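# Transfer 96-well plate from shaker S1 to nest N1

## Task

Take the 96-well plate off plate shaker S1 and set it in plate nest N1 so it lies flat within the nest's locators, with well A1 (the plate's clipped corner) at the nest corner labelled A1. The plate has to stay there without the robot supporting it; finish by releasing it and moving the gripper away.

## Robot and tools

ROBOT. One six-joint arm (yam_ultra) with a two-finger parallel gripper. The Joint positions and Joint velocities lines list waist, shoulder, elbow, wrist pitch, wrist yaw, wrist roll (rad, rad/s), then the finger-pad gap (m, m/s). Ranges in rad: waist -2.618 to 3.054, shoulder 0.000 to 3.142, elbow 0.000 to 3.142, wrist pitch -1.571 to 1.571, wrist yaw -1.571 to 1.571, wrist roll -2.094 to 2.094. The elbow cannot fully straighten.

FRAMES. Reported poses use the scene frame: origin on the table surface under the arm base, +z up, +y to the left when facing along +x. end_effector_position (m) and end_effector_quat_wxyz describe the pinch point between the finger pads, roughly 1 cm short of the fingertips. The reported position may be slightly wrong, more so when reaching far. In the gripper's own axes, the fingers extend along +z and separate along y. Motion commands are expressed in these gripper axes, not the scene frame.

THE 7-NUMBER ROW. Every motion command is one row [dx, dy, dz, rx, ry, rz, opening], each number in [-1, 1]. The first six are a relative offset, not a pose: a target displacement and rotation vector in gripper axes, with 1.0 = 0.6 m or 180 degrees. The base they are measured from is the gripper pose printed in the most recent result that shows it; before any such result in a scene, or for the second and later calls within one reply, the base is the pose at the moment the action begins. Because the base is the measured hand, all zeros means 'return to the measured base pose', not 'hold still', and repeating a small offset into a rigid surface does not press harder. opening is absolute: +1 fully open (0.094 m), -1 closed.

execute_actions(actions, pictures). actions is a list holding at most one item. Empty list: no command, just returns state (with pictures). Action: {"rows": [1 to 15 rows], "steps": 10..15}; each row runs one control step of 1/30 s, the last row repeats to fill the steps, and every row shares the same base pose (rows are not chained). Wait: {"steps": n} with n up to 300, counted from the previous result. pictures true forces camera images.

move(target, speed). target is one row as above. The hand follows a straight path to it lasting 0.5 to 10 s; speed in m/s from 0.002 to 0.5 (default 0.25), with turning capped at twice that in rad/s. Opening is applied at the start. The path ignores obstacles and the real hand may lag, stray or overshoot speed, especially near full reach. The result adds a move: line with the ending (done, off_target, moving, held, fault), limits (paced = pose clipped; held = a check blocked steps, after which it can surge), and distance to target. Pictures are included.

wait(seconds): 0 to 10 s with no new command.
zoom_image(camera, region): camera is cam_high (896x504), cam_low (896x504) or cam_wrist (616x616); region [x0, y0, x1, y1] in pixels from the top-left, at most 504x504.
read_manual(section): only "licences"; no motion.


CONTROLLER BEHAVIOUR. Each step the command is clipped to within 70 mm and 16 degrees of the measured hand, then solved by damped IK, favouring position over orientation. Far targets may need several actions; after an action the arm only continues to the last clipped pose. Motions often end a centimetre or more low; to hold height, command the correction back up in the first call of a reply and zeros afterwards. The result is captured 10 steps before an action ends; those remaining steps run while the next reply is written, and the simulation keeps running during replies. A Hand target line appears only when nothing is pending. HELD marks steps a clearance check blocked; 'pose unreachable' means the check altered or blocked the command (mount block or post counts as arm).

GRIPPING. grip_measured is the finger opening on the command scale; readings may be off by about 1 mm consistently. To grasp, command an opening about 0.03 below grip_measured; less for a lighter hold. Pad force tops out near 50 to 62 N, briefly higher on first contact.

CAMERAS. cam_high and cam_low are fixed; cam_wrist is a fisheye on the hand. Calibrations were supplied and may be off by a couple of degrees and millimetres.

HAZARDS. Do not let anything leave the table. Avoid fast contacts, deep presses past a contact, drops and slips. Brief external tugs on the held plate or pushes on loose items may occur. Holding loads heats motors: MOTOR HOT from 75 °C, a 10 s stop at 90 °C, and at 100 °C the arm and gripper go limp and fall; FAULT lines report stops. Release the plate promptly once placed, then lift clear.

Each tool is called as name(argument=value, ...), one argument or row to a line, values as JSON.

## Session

execute_actions(
  actions=[],
)

Scene clock: 0.00 s of 8400.00 s.
end_effector_position=(+0.5935, -0.3307, +0.2184) grip_measured=+1.000 end_effector_quat_wxyz=(+0.145, -0.179, +0.676, -0.700)
Joint positions: [-0.431  2.202  1.722  0.991  0.843 -1.092  0.094]
Joint velocities: [-0.007 -0.007 -0.007  0.022 -0.037 -0.037  0.   ]
Hand target: +0.593, -0.335, +0.224; +0.147, -0.170, +0.673, -0.704
camera_calibration (this result's frames):
cam_wrist: T_world_to_cam=[[0.0272767, 0.0429649, 0.998704, -0.217324], [-0.985505, 0.168505, 0.0196669, 0.640356], [-0.167442, -0.984764, 0.0469384, -0.110809], [0, 0, 0, 1]] pos_world=[0.618447, -0.207687, 0.20965]

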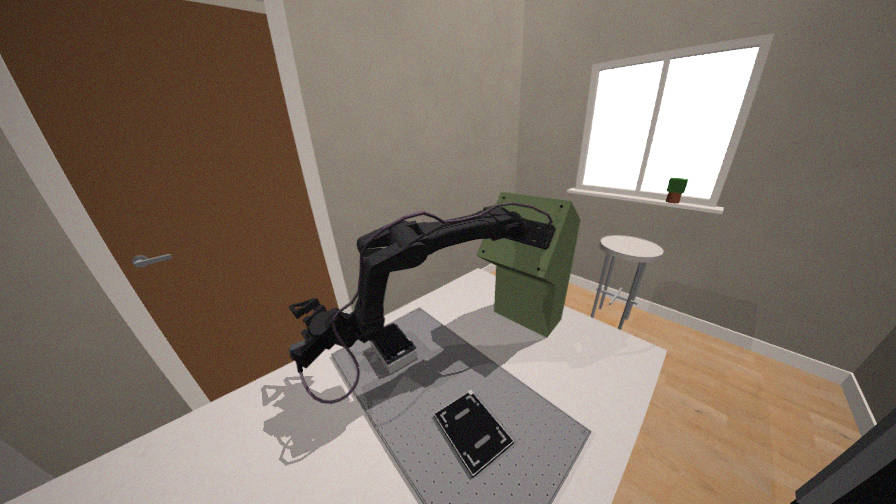

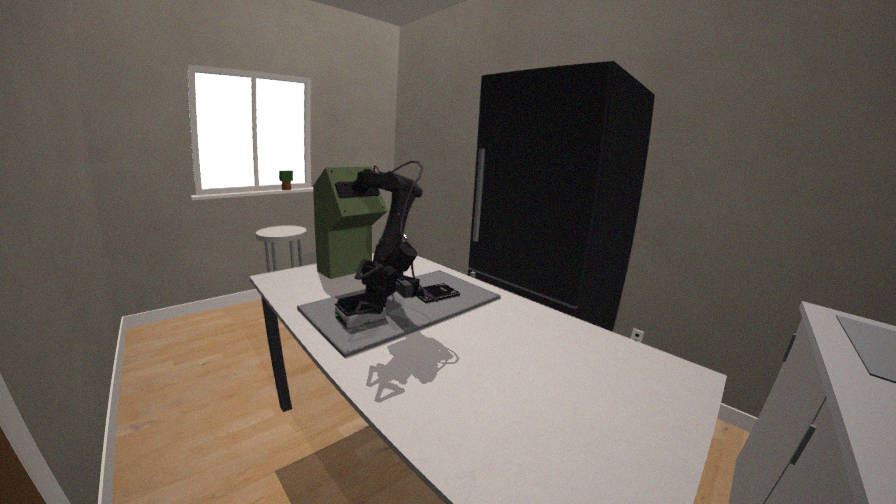

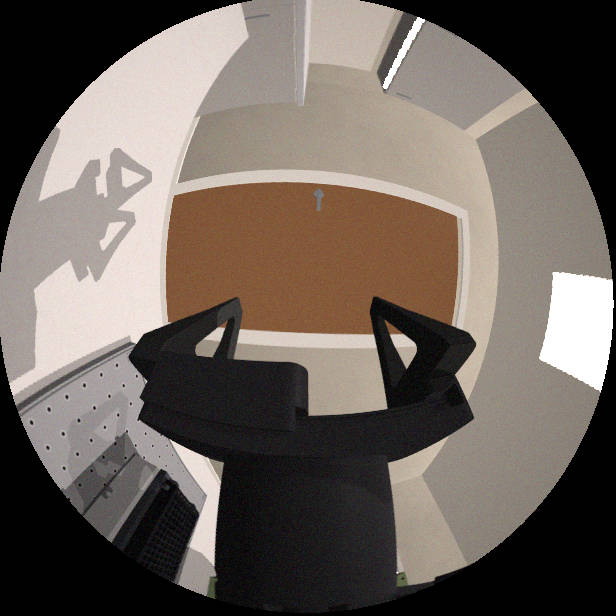

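zoom_image(
  camera="cam_high",
  region=[340, 300, 450, 390],
)

zoom_image(
  camera="cam_high",
  region=[420, 380, 530, 485],
)

zoom_image(
  camera="cam_low",
  region=[320, 270, 480, 350],
)

Region (340, 300, 450, 390) of cam_high's 896x504 image, scaled by 4.582, with more detail than that image has; it fills the top 412 rows of this view, and the rest is white.

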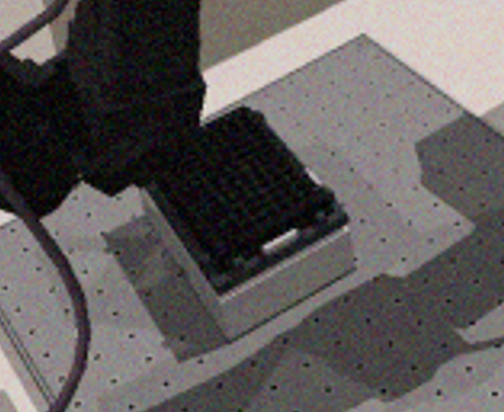

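Region (420, 380, 530, 485) of cam_high's 896x504 image, scaled by 4.582, with more detail than that image has; it fills the top 481 rows of this view, and the rest is white.

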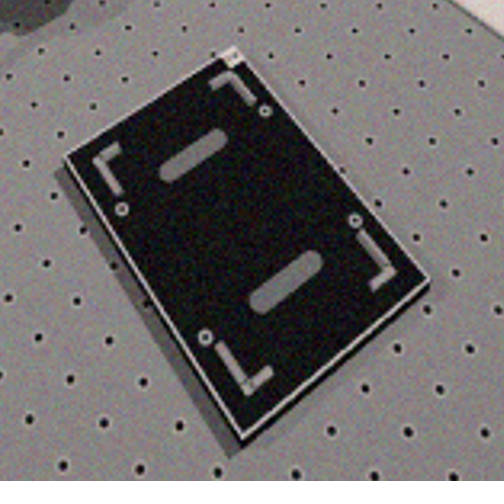

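Region (320, 270, 480, 350) of cam_low's 896x504 image, scaled by 3.150, with more detail than that image has.

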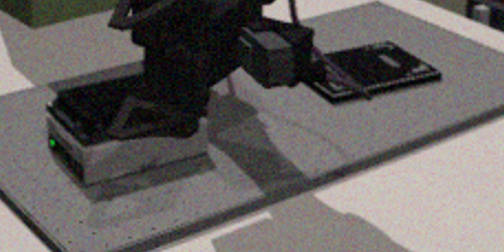

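zoom_image(
  camera="cam_wrist",
  region=[70, 420, 230, 600],
)

zoom_image(
  camera="cam_high",
  region=[365, 315, 425, 375],
)

zoom_image(
  camera="cam_low",
  region=[325, 285, 395, 335],
)

Region (70, 420, 230, 600) of cam_wrist's 616x616 image, scaled by 2.800, with more detail than that image has.

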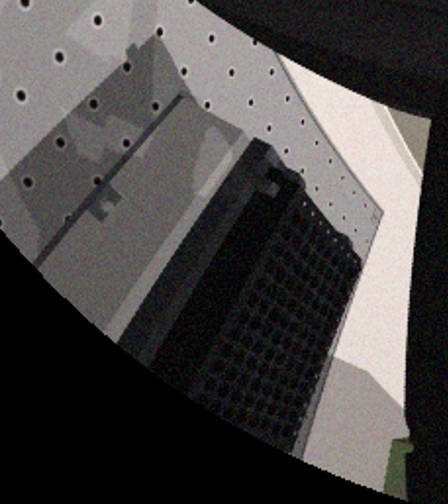

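Region (365, 315, 425, 375) of cam_high's 896x504 image, scaled by 8.400, with more detail than that image has.

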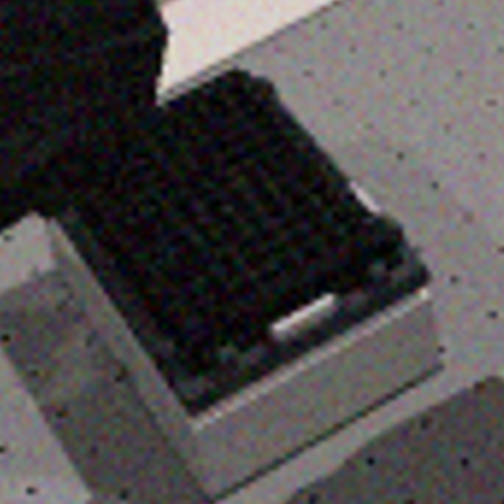

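Region (325, 285, 395, 335) of cam_low's 896x504 image, scaled by 7.200, with more detail than that image has; it fills the top 360 rows of this view, and the rest is white.

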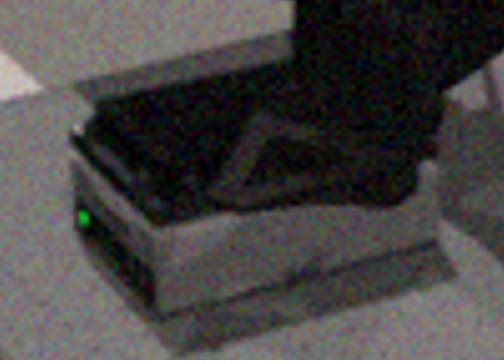

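move(
  target=[0.1592, 0.1142, -0.3936, -0.44, -0.289, -0.2588, 1.0],
  speed=0.4,
)

Scene clock: 13.63 s of 8400.00 s.
end_effector_position=(+0.3978, -0.1626, +0.1494) grip_measured=+1.000 end_effector_quat_wxyz=(-0.001, +0.708, -0.706, +0.007)
Joint positions: [-0.588  1.63   1.139 -0.197 -0.478 -1.87   0.094]
Joint velocities: [ 0.007 -0.027  0.002 -0.022 -0.037 -0.022  0.   ]
Hand target: +0.401, -0.164, +0.149; -0.006, +0.709, -0.705, +0.002
Off the commanded pose: 0.003 m, 1 deg.
Kept back: nothing.
After step 90, 7.60 s passed at rest.
move: done
camera_calibration (this result's frames):
cam_wrist: T_world_to_cam=[[0.999828, -0.00850759, 0.0165002, -0.398814], [-0.0166781, -0.802003, 0.597088, -0.208959], [0.00815345, -0.59726, -0.802006, 0.145147], [0, 0, 0, 1]] pos_world=[0.394077, -0.0842888, 0.247756]

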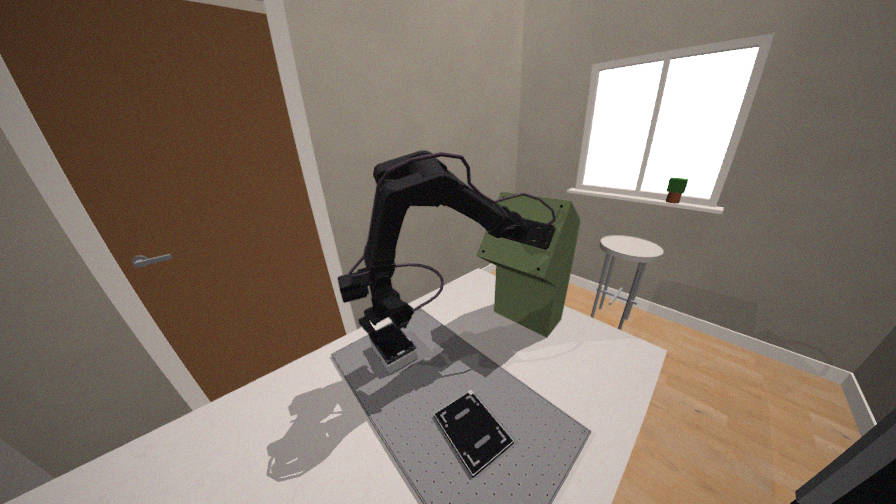

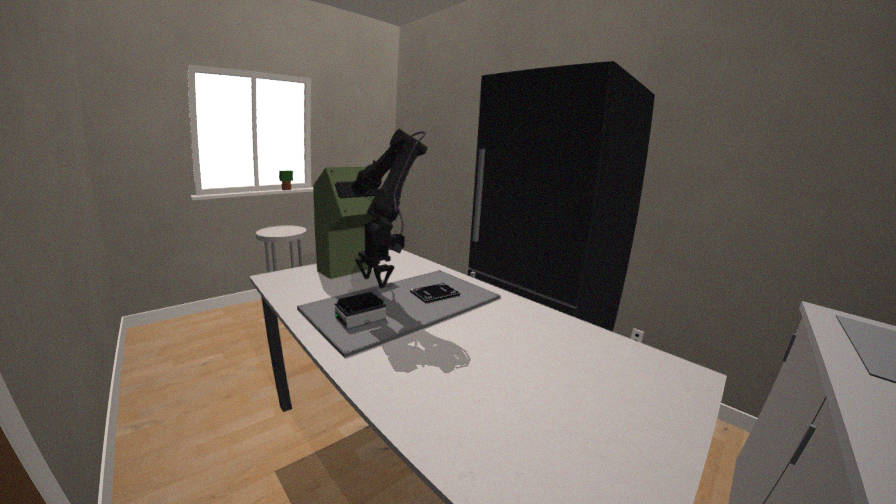

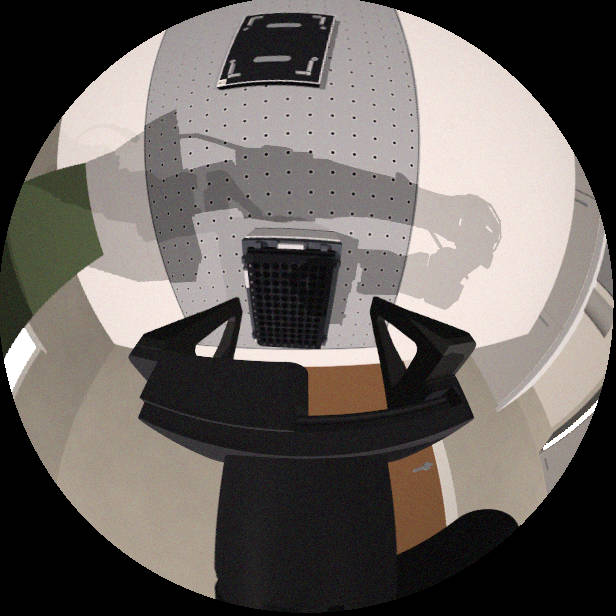

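zoom_image(
  camera="cam_wrist",
  region=[225, 220, 365, 360],
)

Region (225, 220, 365, 360) of cam_wrist's 616x616 image, scaled by 3.600, with more detail than that image has.

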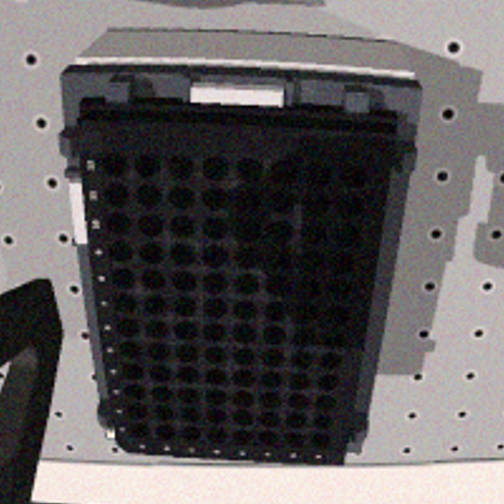

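zoom_image(
  camera="cam_wrist",
  region=[240, 240, 345, 290],
)

zoom_image(
  camera="cam_wrist",
  region=[245, 310, 335, 355],
)

Region (240, 240, 345, 290) of cam_wrist's 616x616 image, scaled by 4.800, with more detail than that image has; it fills the top 240 rows of this view, and the rest is white.

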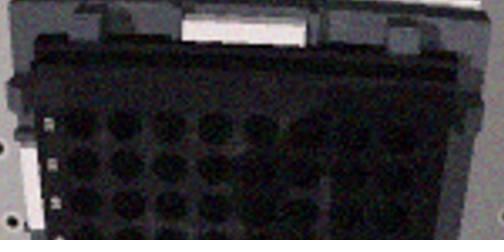

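Region (245, 310, 335, 355) of cam_wrist's 616x616 image, scaled by 5.600, with more detail than that image has.

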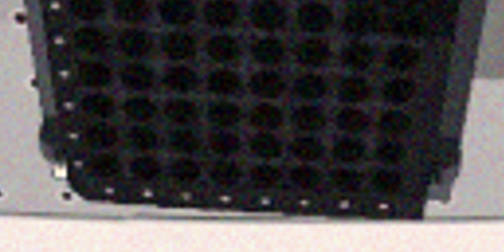

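zoom_image(
  camera="cam_high",
  region=[330, 270, 450, 390],
)

zoom_image(
  camera="cam_low",
  region=[310, 220, 480, 345],
)

Region (330, 270, 450, 390) of cam_high's 896x504 image, scaled by 4.200, with more detail than that image has.

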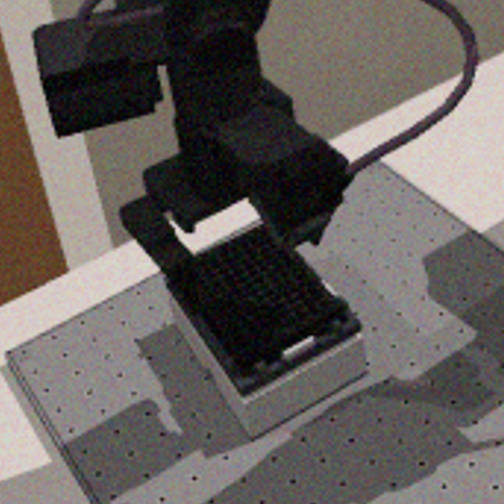

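Region (310, 220, 480, 345) of cam_low's 896x504 image, scaled by 2.965, with more detail than that image has; it fills the top 371 rows of this view, and the rest is white.

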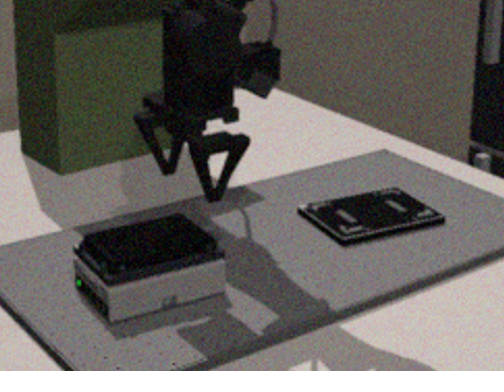

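move(
  target=[0.0818, 0.0285, 0.0577, -0.0036, -0.0027, 0.0143, 1.0],
  speed=0.12,
)

Scene clock: 25.33 s of 8400.00 s.
end_effector_position=(+0.3726, -0.2060, +0.1139) grip_measured=+1.000 end_effector_quat_wxyz=(+0.008, +0.688, -0.725, -0.006)
Joint positions: [-0.658  1.822  1.215 -0.142 -0.526 -1.886  0.094]
Joint velocities: [-0.002 -0.007 -0.007 -0.007 -0.037 -0.051  0.   ]
Hand target: +0.380, -0.212, +0.115; +0.000, +0.692, -0.722, +0.001
Off the commanded pose: 0.011 m, 1 deg.
Kept back: nothing.
After step 90, 7.63 s passed at rest.
move: off_target
camera_calibration (this result's frames):
cam_wrist: T_world_to_cam=[[0.997898, -0.0630754, -0.0148561, -0.380284], [-0.0419443, -0.803463, 0.593875, -0.213479], [-0.0493952, -0.592003, -0.80442, 0.113848], [0, 0, 0, 1]] pos_world=[0.376154, -0.128111, 0.212712]

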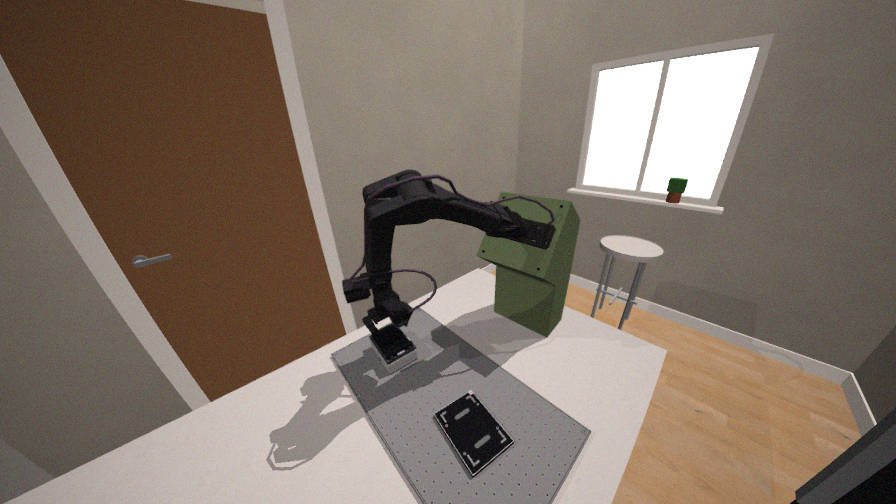

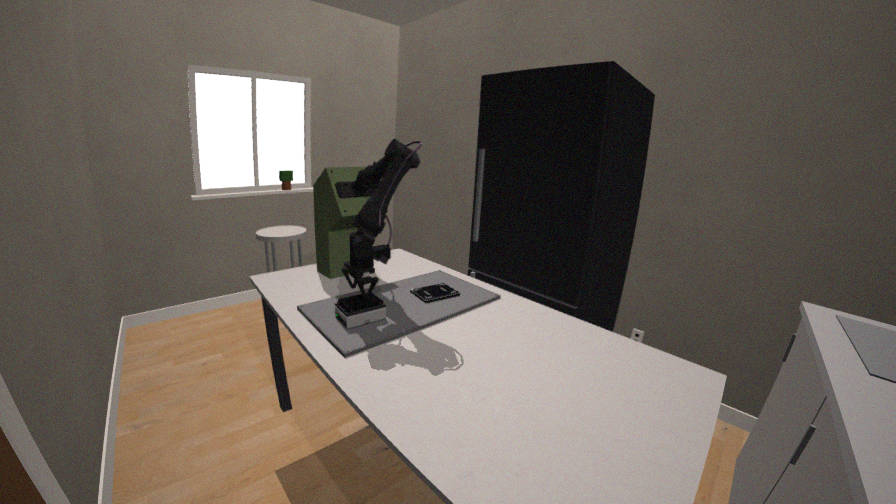

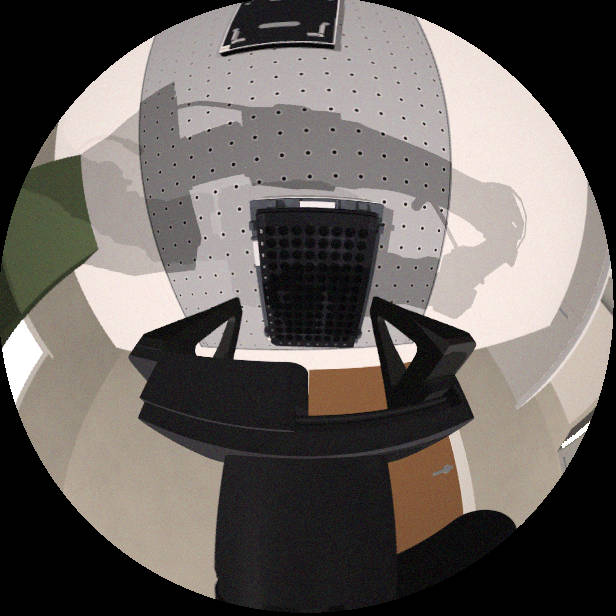

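zoom_image(
  camera="cam_wrist",
  region=[240, 190, 400, 360],
)

zoom_image(
  camera="cam_wrist",
  region=[250, 200, 390, 260],
)

Region (240, 190, 400, 360) of cam_wrist's 616x616 image, scaled by 2.965, with more detail than that image has; it fills the left 474 columns of this view, and the rest is white.

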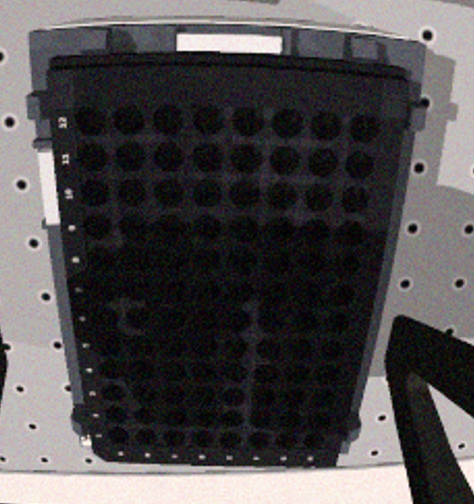

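Region (250, 200, 390, 260) of cam_wrist's 616x616 image, scaled by 3.600, with more detail than that image has; it fills the top 216 rows of this view, and the rest is white.

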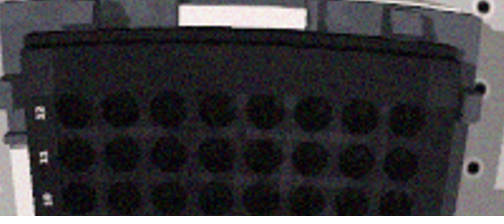

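move(
  target=[0.0114, -0.0256, 0.0225, 0.012, 0.0022, 0.0022, 1.0],
  speed=0.04,
)

Scene clock: 39.30 s of 8400.00 s.
end_effector_position=(+0.3805, -0.2116, +0.1028) grip_measured=+1.000 end_effector_quat_wxyz=(+0.003, +0.687, -0.727, +0.007)
Joint positions: [-0.648  1.863  1.244 -0.093 -0.518 -1.858  0.094]
Joint velocities: [-0.002  0.007 -0.017 -0.022 -0.007  0.022  0.   ]
Hand target: +0.387, -0.214, +0.100; -0.002, +0.686, -0.728, +0.011
Off the commanded pose: 0.008 m, 1 deg.
Kept back: nothing.
After step 90, 10.03 s passed at rest.
move: done
camera_calibration (this result's frames):
cam_wrist: T_world_to_cam=[[0.997653, -0.0674155, 0.0119806, -0.392246], [-0.0610642, -0.79684, 0.601096, -0.203117], [-0.0309766, -0.600417, -0.799087, 0.0926112], [0, 0, 0, 1]] pos_world=[0.381791, -0.13269, 0.200796]

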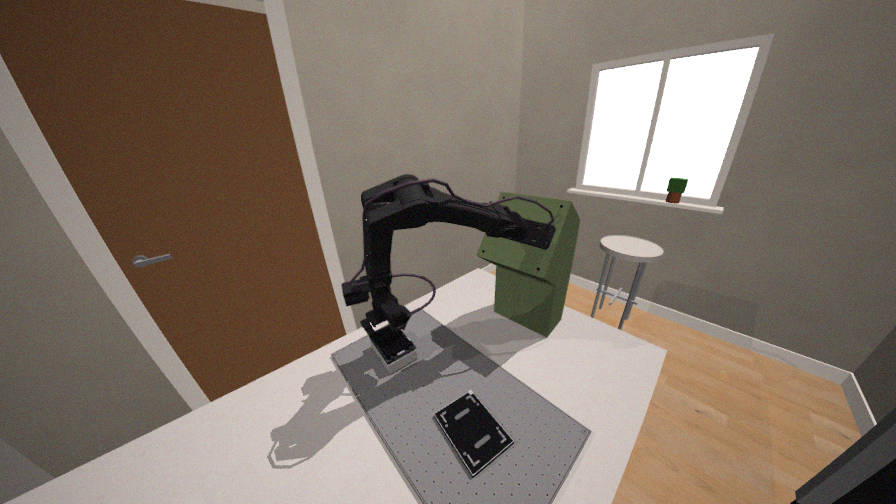

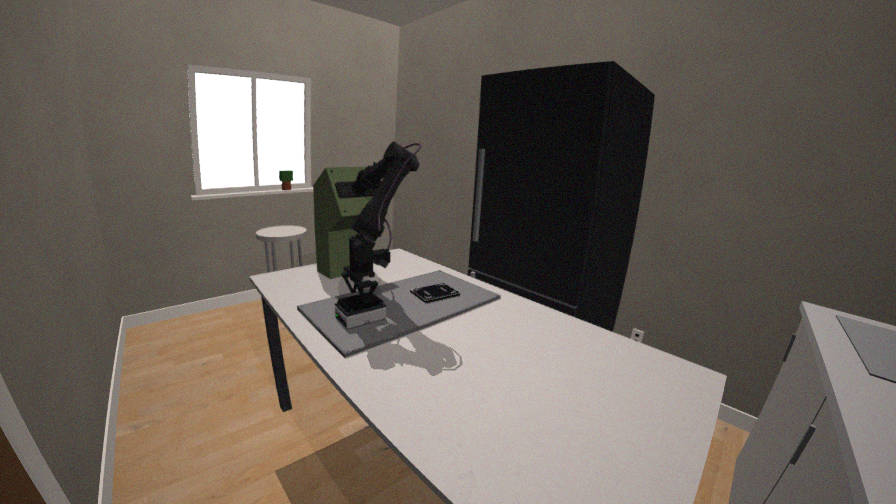

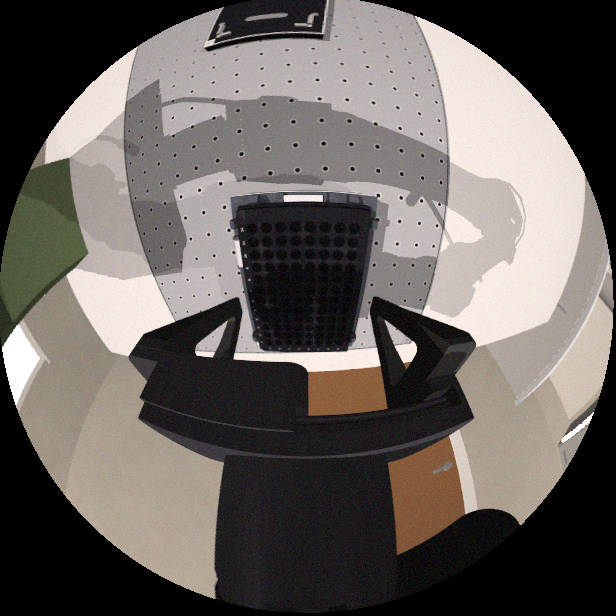

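zoom_image(
  camera="cam_wrist",
  region=[225, 190, 390, 360],
)

zoom_image(
  camera="cam_wrist",
  region=[235, 205, 375, 255],
)

Region (225, 190, 390, 360) of cam_wrist's 616x616 image, scaled by 2.965, with more detail than that image has; it fills the left 489 columns of this view, and the rest is white.

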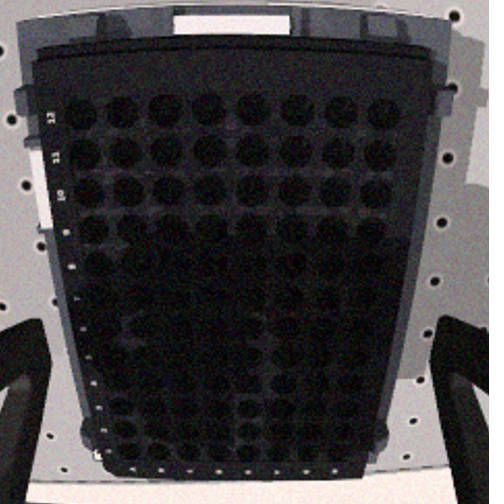

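Region (235, 205, 375, 255) of cam_wrist's 616x616 image, scaled by 3.600, with more detail than that image has; it fills the top 180 rows of this view, and the rest is white.

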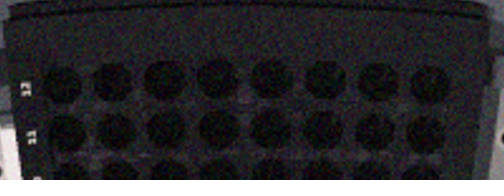

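move(
  target=[0.0016, -0.007, 0.0262, 0.0029, -0.0031, 0.0025, 1.0],
  speed=0.03,
)

Scene clock: 43.53 s of 8400.00 s.
end_effector_position=(+0.3778, -0.2111, +0.0895) grip_measured=+1.000 end_effector_quat_wxyz=(+0.001, +0.685, -0.729, +0.004)
Joint positions: [-0.635  1.904  1.259 -0.066 -0.514 -1.844  0.094]
Joint velocities: [-0.012  0.012 -0.012 -0.081 -0.007  0.037  0.   ]
Hand target: +0.384, -0.213, +0.087; -0.004, +0.684, -0.730, +0.007
Off the commanded pose: 0.008 m, 1 deg.
Kept back: nothing.
After step 90, 0.27 s passed at rest.
move: done
camera_calibration (this result's frames):
cam_wrist: T_world_to_cam=[[0.997253, -0.0733898, 0.0100613, -0.390376], [-0.0649356, -0.800735, 0.595489, -0.19376], [-0.0356464, -0.594506, -0.803301, 0.0856097], [0, 0, 0, 1]] pos_world=[0.379774, -0.132904, 0.18808]

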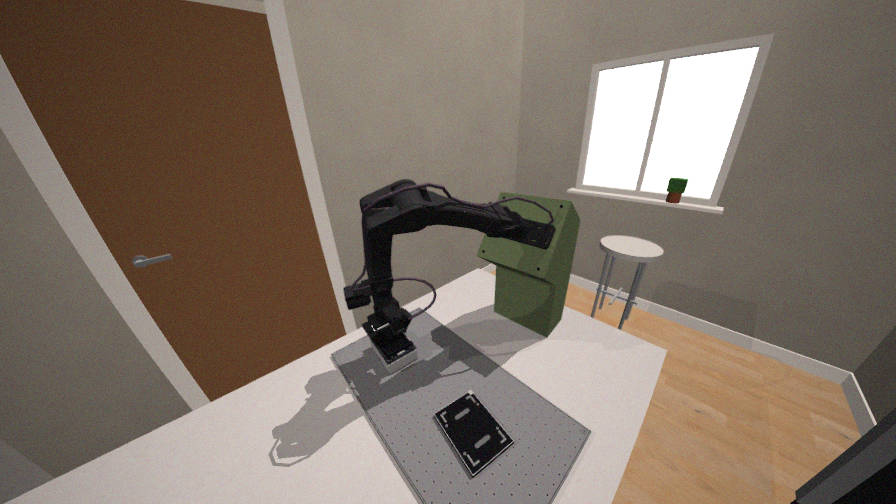

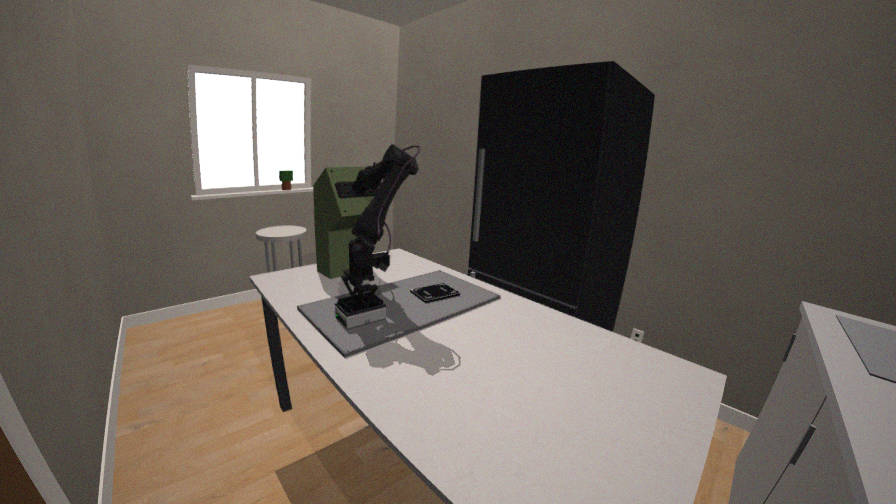

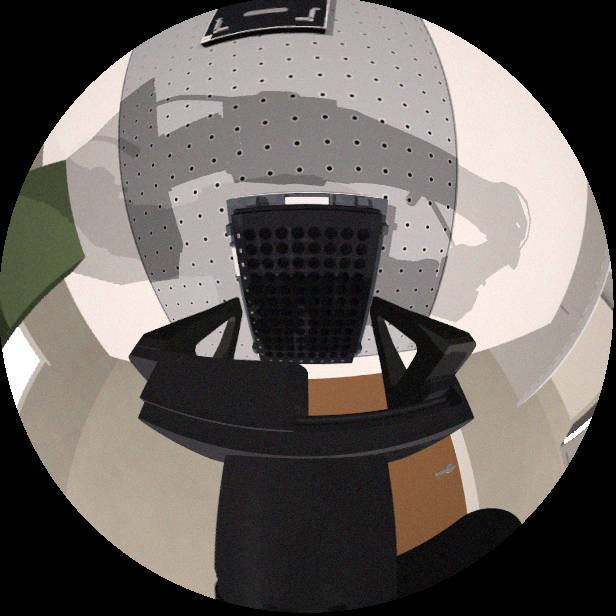

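zoom_image(
  camera="cam_wrist",
  region=[220, 195, 395, 325],
)

Region (220, 195, 395, 325) of cam_wrist's 616x616 image, scaled by 2.880, with more detail than that image has; it fills the top 374 rows of this view, and the rest is white.

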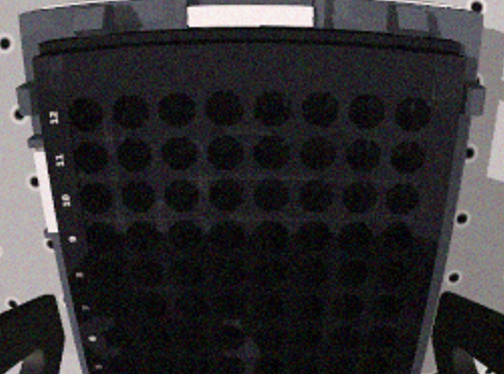

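execute_actions(
  actions=[
    {"rows": [[0, 0, 0, 0, 0, 0, 0.66]], "steps": 12},
  ],
)

execute_actions(
  actions=[],
)

Scene clock: 44.87 s of 8400.00 s.
end_effector_position=(+0.3782, -0.2114, +0.0895) grip_measured=+0.711 end_effector_quat_wxyz=(+0.001, +0.685, -0.729, +0.005)
Joint positions: [-0.635  1.904  1.259 -0.064 -0.513 -1.843  0.08 ]
Joint velocities: [-0.007 -0.012  0.007  0.066  0.037 -0.007 -0.071]
Steps of this call (steps 1 to 38: nothing new was sent; steps 39 to 40: the first 2 steps of this action). Readings (end_effector_position):
39: (+0.3778, -0.2111, +0.0895)
40: the state above

Scene clock: 45.20 s of 8400.00 s.
end_effector_position=(+0.3785, -0.2116, +0.0895) grip_measured=+0.693 end_effector_quat_wxyz=(+0.001, +0.685, -0.728, +0.006)
Joint positions: [-0.635  1.904  1.259 -0.063 -0.512 -1.843  0.08 ]
Joint velocities: [ 0.002 -0.002  0.017  0.037 -0.11   0.022  0.   ]
Hand target: +0.378, -0.211, +0.090; +0.001, +0.685, -0.729, +0.004
Off the commanded pose: 0.001 m, 0 deg.
Kept back: nothing.
Steps of this call (steps 1 to 10: the last 10 steps of your previous action). Readings (end_effector_position):
1: (+0.3785, -0.2116, +0.0895)
2: (+0.3785, -0.2116, +0.0895)
4: (+0.3785, -0.2116, +0.0895)
8: (+0.3785, -0.2116, +0.0895)
10: the state above
camera_calibration (this result's frames):
cam_wrist: T_world_to_cam=[[0.997322, -0.0720569, 0.012545, -0.391021], [-0.0652679, -0.79937, 0.597283, -0.193878], [-0.0330103, -0.596502, -0.801932, 0.0837917], [0, 0, 0, 1]] pos_world=[0.380086, -0.133174, 0.187901]

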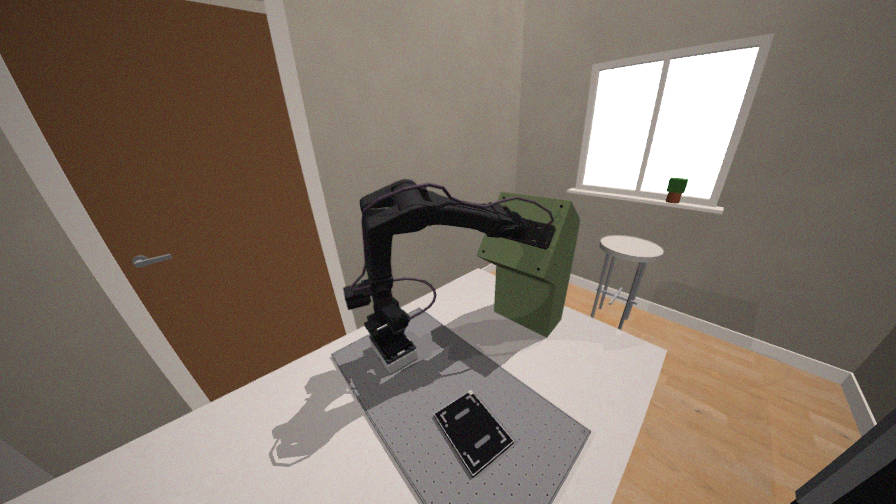

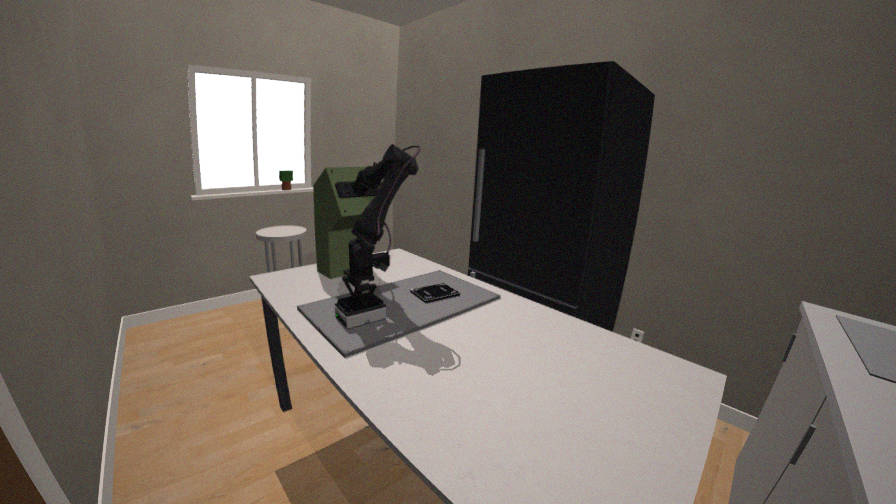

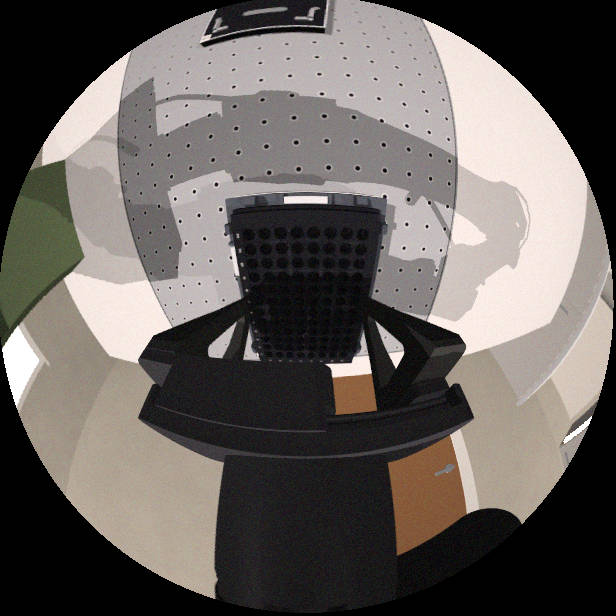

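zoom_image(
  camera="cam_low",
  region=[320, 270, 400, 335],
)

Region (320, 270, 400, 335) of cam_low's 896x504 image, scaled by 6.300, with more detail than that image has; it fills the top 410 rows of this view, and the rest is white.

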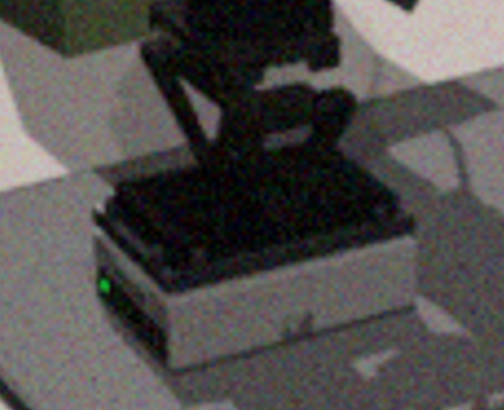

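zoom_image(
  camera="cam_wrist",
  region=[190, 0, 350, 60],
)

Region (190, 0, 350, 60) of cam_wrist's 616x616 image, scaled by 3.150, with more detail than that image has; it fills the top 189 rows of this view, and the rest is white.

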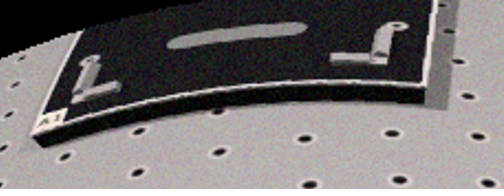

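execute_actions(
  actions=[
    {"rows": [[-0.0022,0.0068,-0.0009,-0.0028,-0.0013,0.0009,0.66],[-0.0044,0.0136,-0.0018,-0.0056,-0.0026,0.0018,0.66],[-0.0055,0.017,-0.0033,-0.007,-0.0032,0.0022,0.66],[-0.0055,0.017,-0.0065,-0.007,-0.0032,0.0022,0.66],[-0.0055,0.017,-0.0112,-0.007,-0.0032,0.0022,0.66],[-0.0055,0.017,-0.0173,-0.007,-0.0032,0.0022,0.66],[-0.0055,0.017,-0.0242,-0.007,-0.0032,0.0022,0.66],[-0.0055,0.017,-0.0317,-0.007,-0.0032,0.0022,0.66],[-0.0055,0.017,-0.0394,-0.007,-0.0032,0.0022,0.66],[-0.0055,0.017,-0.0469,-0.007,-0.0032,0.0022,0.66],[-0.0055,0.017,-0.0538,-0.007,-0.0032,0.0022,0.66],[-0.0055,0.018,-0.0598,-0.007,-0.0032,0.0022,0.66],[-0.0055,0.018,-0.0646,-0.007,-0.0032,0.0022,0.66],[-0.0055,0.018,-0.0677,-0.007,-0.0032,0.0022,0.66],[-0.0055,0.018,-0.0689,-0.007,-0.0032,0.0022,0.66]], "steps": 15},
  ],
)

execute_actions(
  actions=[],
)

Scene clock: 50.67 s of 8400.00 s.
end_effector_position=(+0.3787, -0.2115, +0.0897) grip_measured=+0.693 end_effector_quat_wxyz=(+0.001, +0.685, -0.728, +0.006)
Joint positions: [-0.635  1.903  1.259 -0.063 -0.512 -1.844  0.08 ]
Joint velocities: [-0.007 -0.027  0.012 -0.007  0.037 -0.037  0.   ]
Steps of this call (steps 1 to 90: nothing new was sent; then 2.30 s passed at rest; steps 91 to 95: the first 5 steps of this action). Readings (end_effector_position):
91: (+0.3785, -0.2116, +0.0895)
92: (+0.3785, -0.2116, +0.0895)
94: (+0.3785, -0.2116, +0.0895)
95: the state above

Scene clock: 51.00 s of 8400.00 s.
end_effector_position=(+0.3830, -0.2104, +0.1224) grip_measured=+0.693 end_effector_quat_wxyz=(+0.002, +0.688, -0.725, +0.014)
Joint positions: [-0.668  1.796  1.207 -0.116 -0.528 -1.869  0.08 ]
Joint velocities: [-0.12  -0.276 -0.017 -0.198 -0.081 -0.066  0.   ]
Hand target: +0.368, -0.207, +0.130; +0.004, +0.682, -0.731, -0.005
Off the commanded pose: 0.018 m, 2 deg.
Kept back: nothing.
Steps of this call (steps 1 to 10: the last 10 steps of your previous action). Readings (end_effector_position):
1: (+0.3787, -0.2111, +0.0905)
2: (+0.3788, -0.2104, +0.0920)
4: (+0.3787, -0.2102, +0.0974)
8: (+0.3806, -0.2098, +0.1145)
10: the state above
camera_calibration (this result's frames):
cam_wrist: T_world_to_cam=[[0.997744, -0.0630994, 0.0229069, -0.395393], [-0.064002, -0.791244, 0.608142, -0.212373], [-0.0202485, -0.608237, -0.793497, 0.102604], [0, 0, 0, 1]] pos_world=[0.382987, -0.13058, 0.219626]

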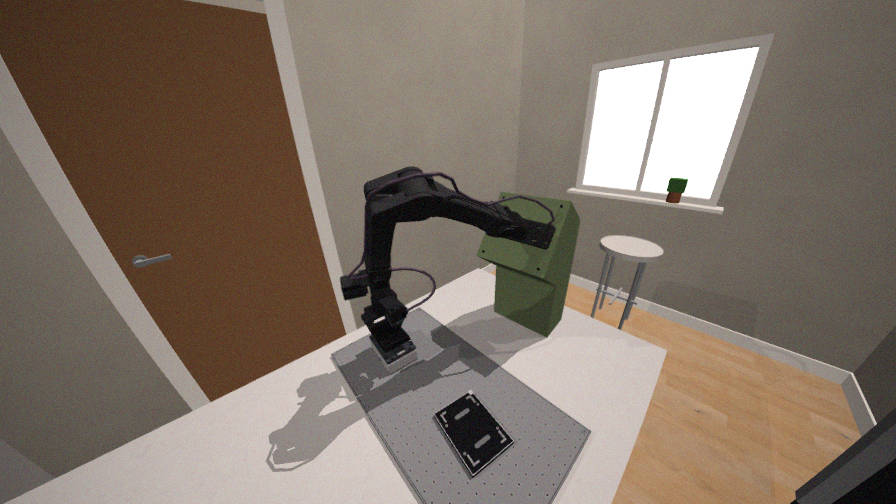

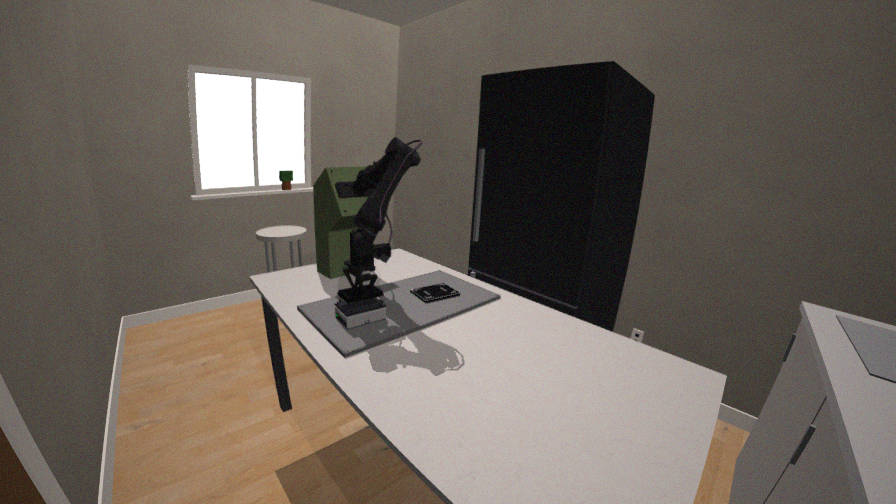

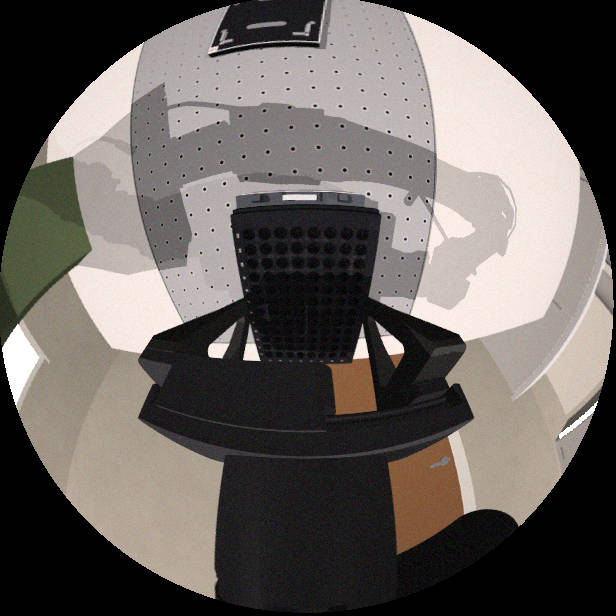

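move(
  target=[-0.5547, 0.048, 0.0259, -0.0059, -0.0068, 0.0309, 0.66],
  speed=0.25,
)

Scene clock: 59.90 s of 8400.00 s.
end_effector_position=(+0.3702, +0.1207, +0.0994) grip_measured=+0.693 end_effector_quat_wxyz=(-0.001, -0.654, +0.756, +0.000)
Joint positions: [ 0.304  1.642  1.001  0.009  0.237 -1.186  0.08 ]
Joint velocities: [-0.007 -0.007  0.007 -0.081 -0.125 -0.037 -0.   ]
Hand target: +0.376, +0.124, +0.098; +0.001, -0.650, +0.760, +0.001
Off the commanded pose: 0.003 m, 0 deg.
Kept back: nothing.
After step 90, 3.87 s passed at rest.
move: done
camera_calibration (this result's frames):
cam_wrist: T_world_to_cam=[[0.987873, -0.155234, 0.00302989, -0.344457], [-0.126955, -0.796365, 0.591342, 0.0883441], [-0.0893837, -0.584555, -0.806415, 0.309522], [0, 0, 0, 1]] pos_world=[0.379162, 0.197815, 0.198405]

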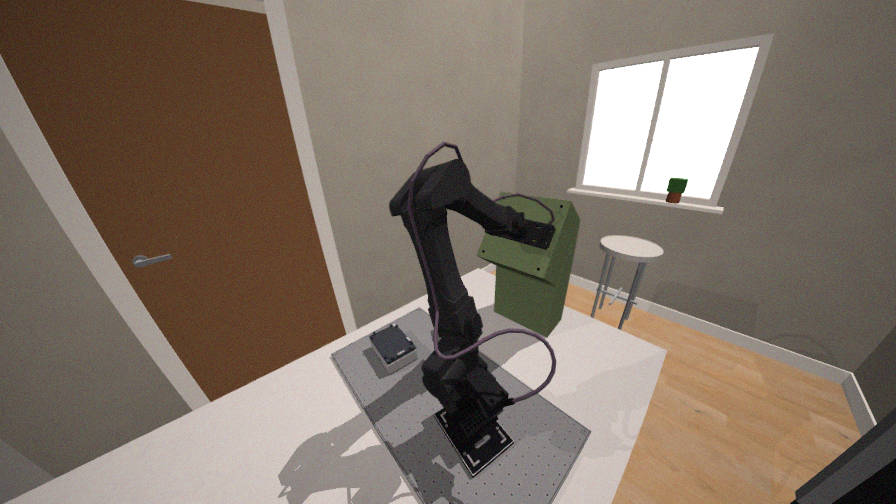

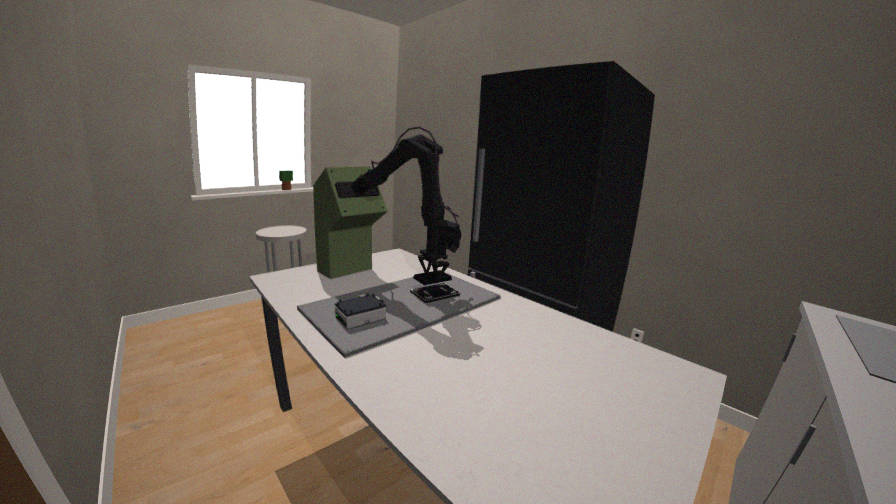

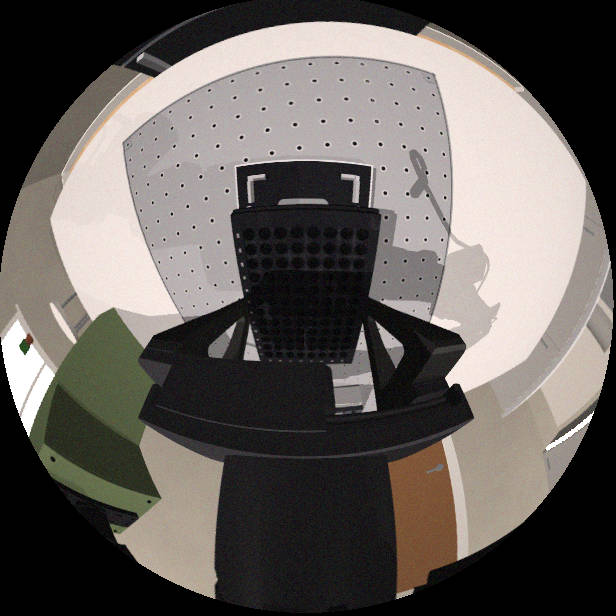

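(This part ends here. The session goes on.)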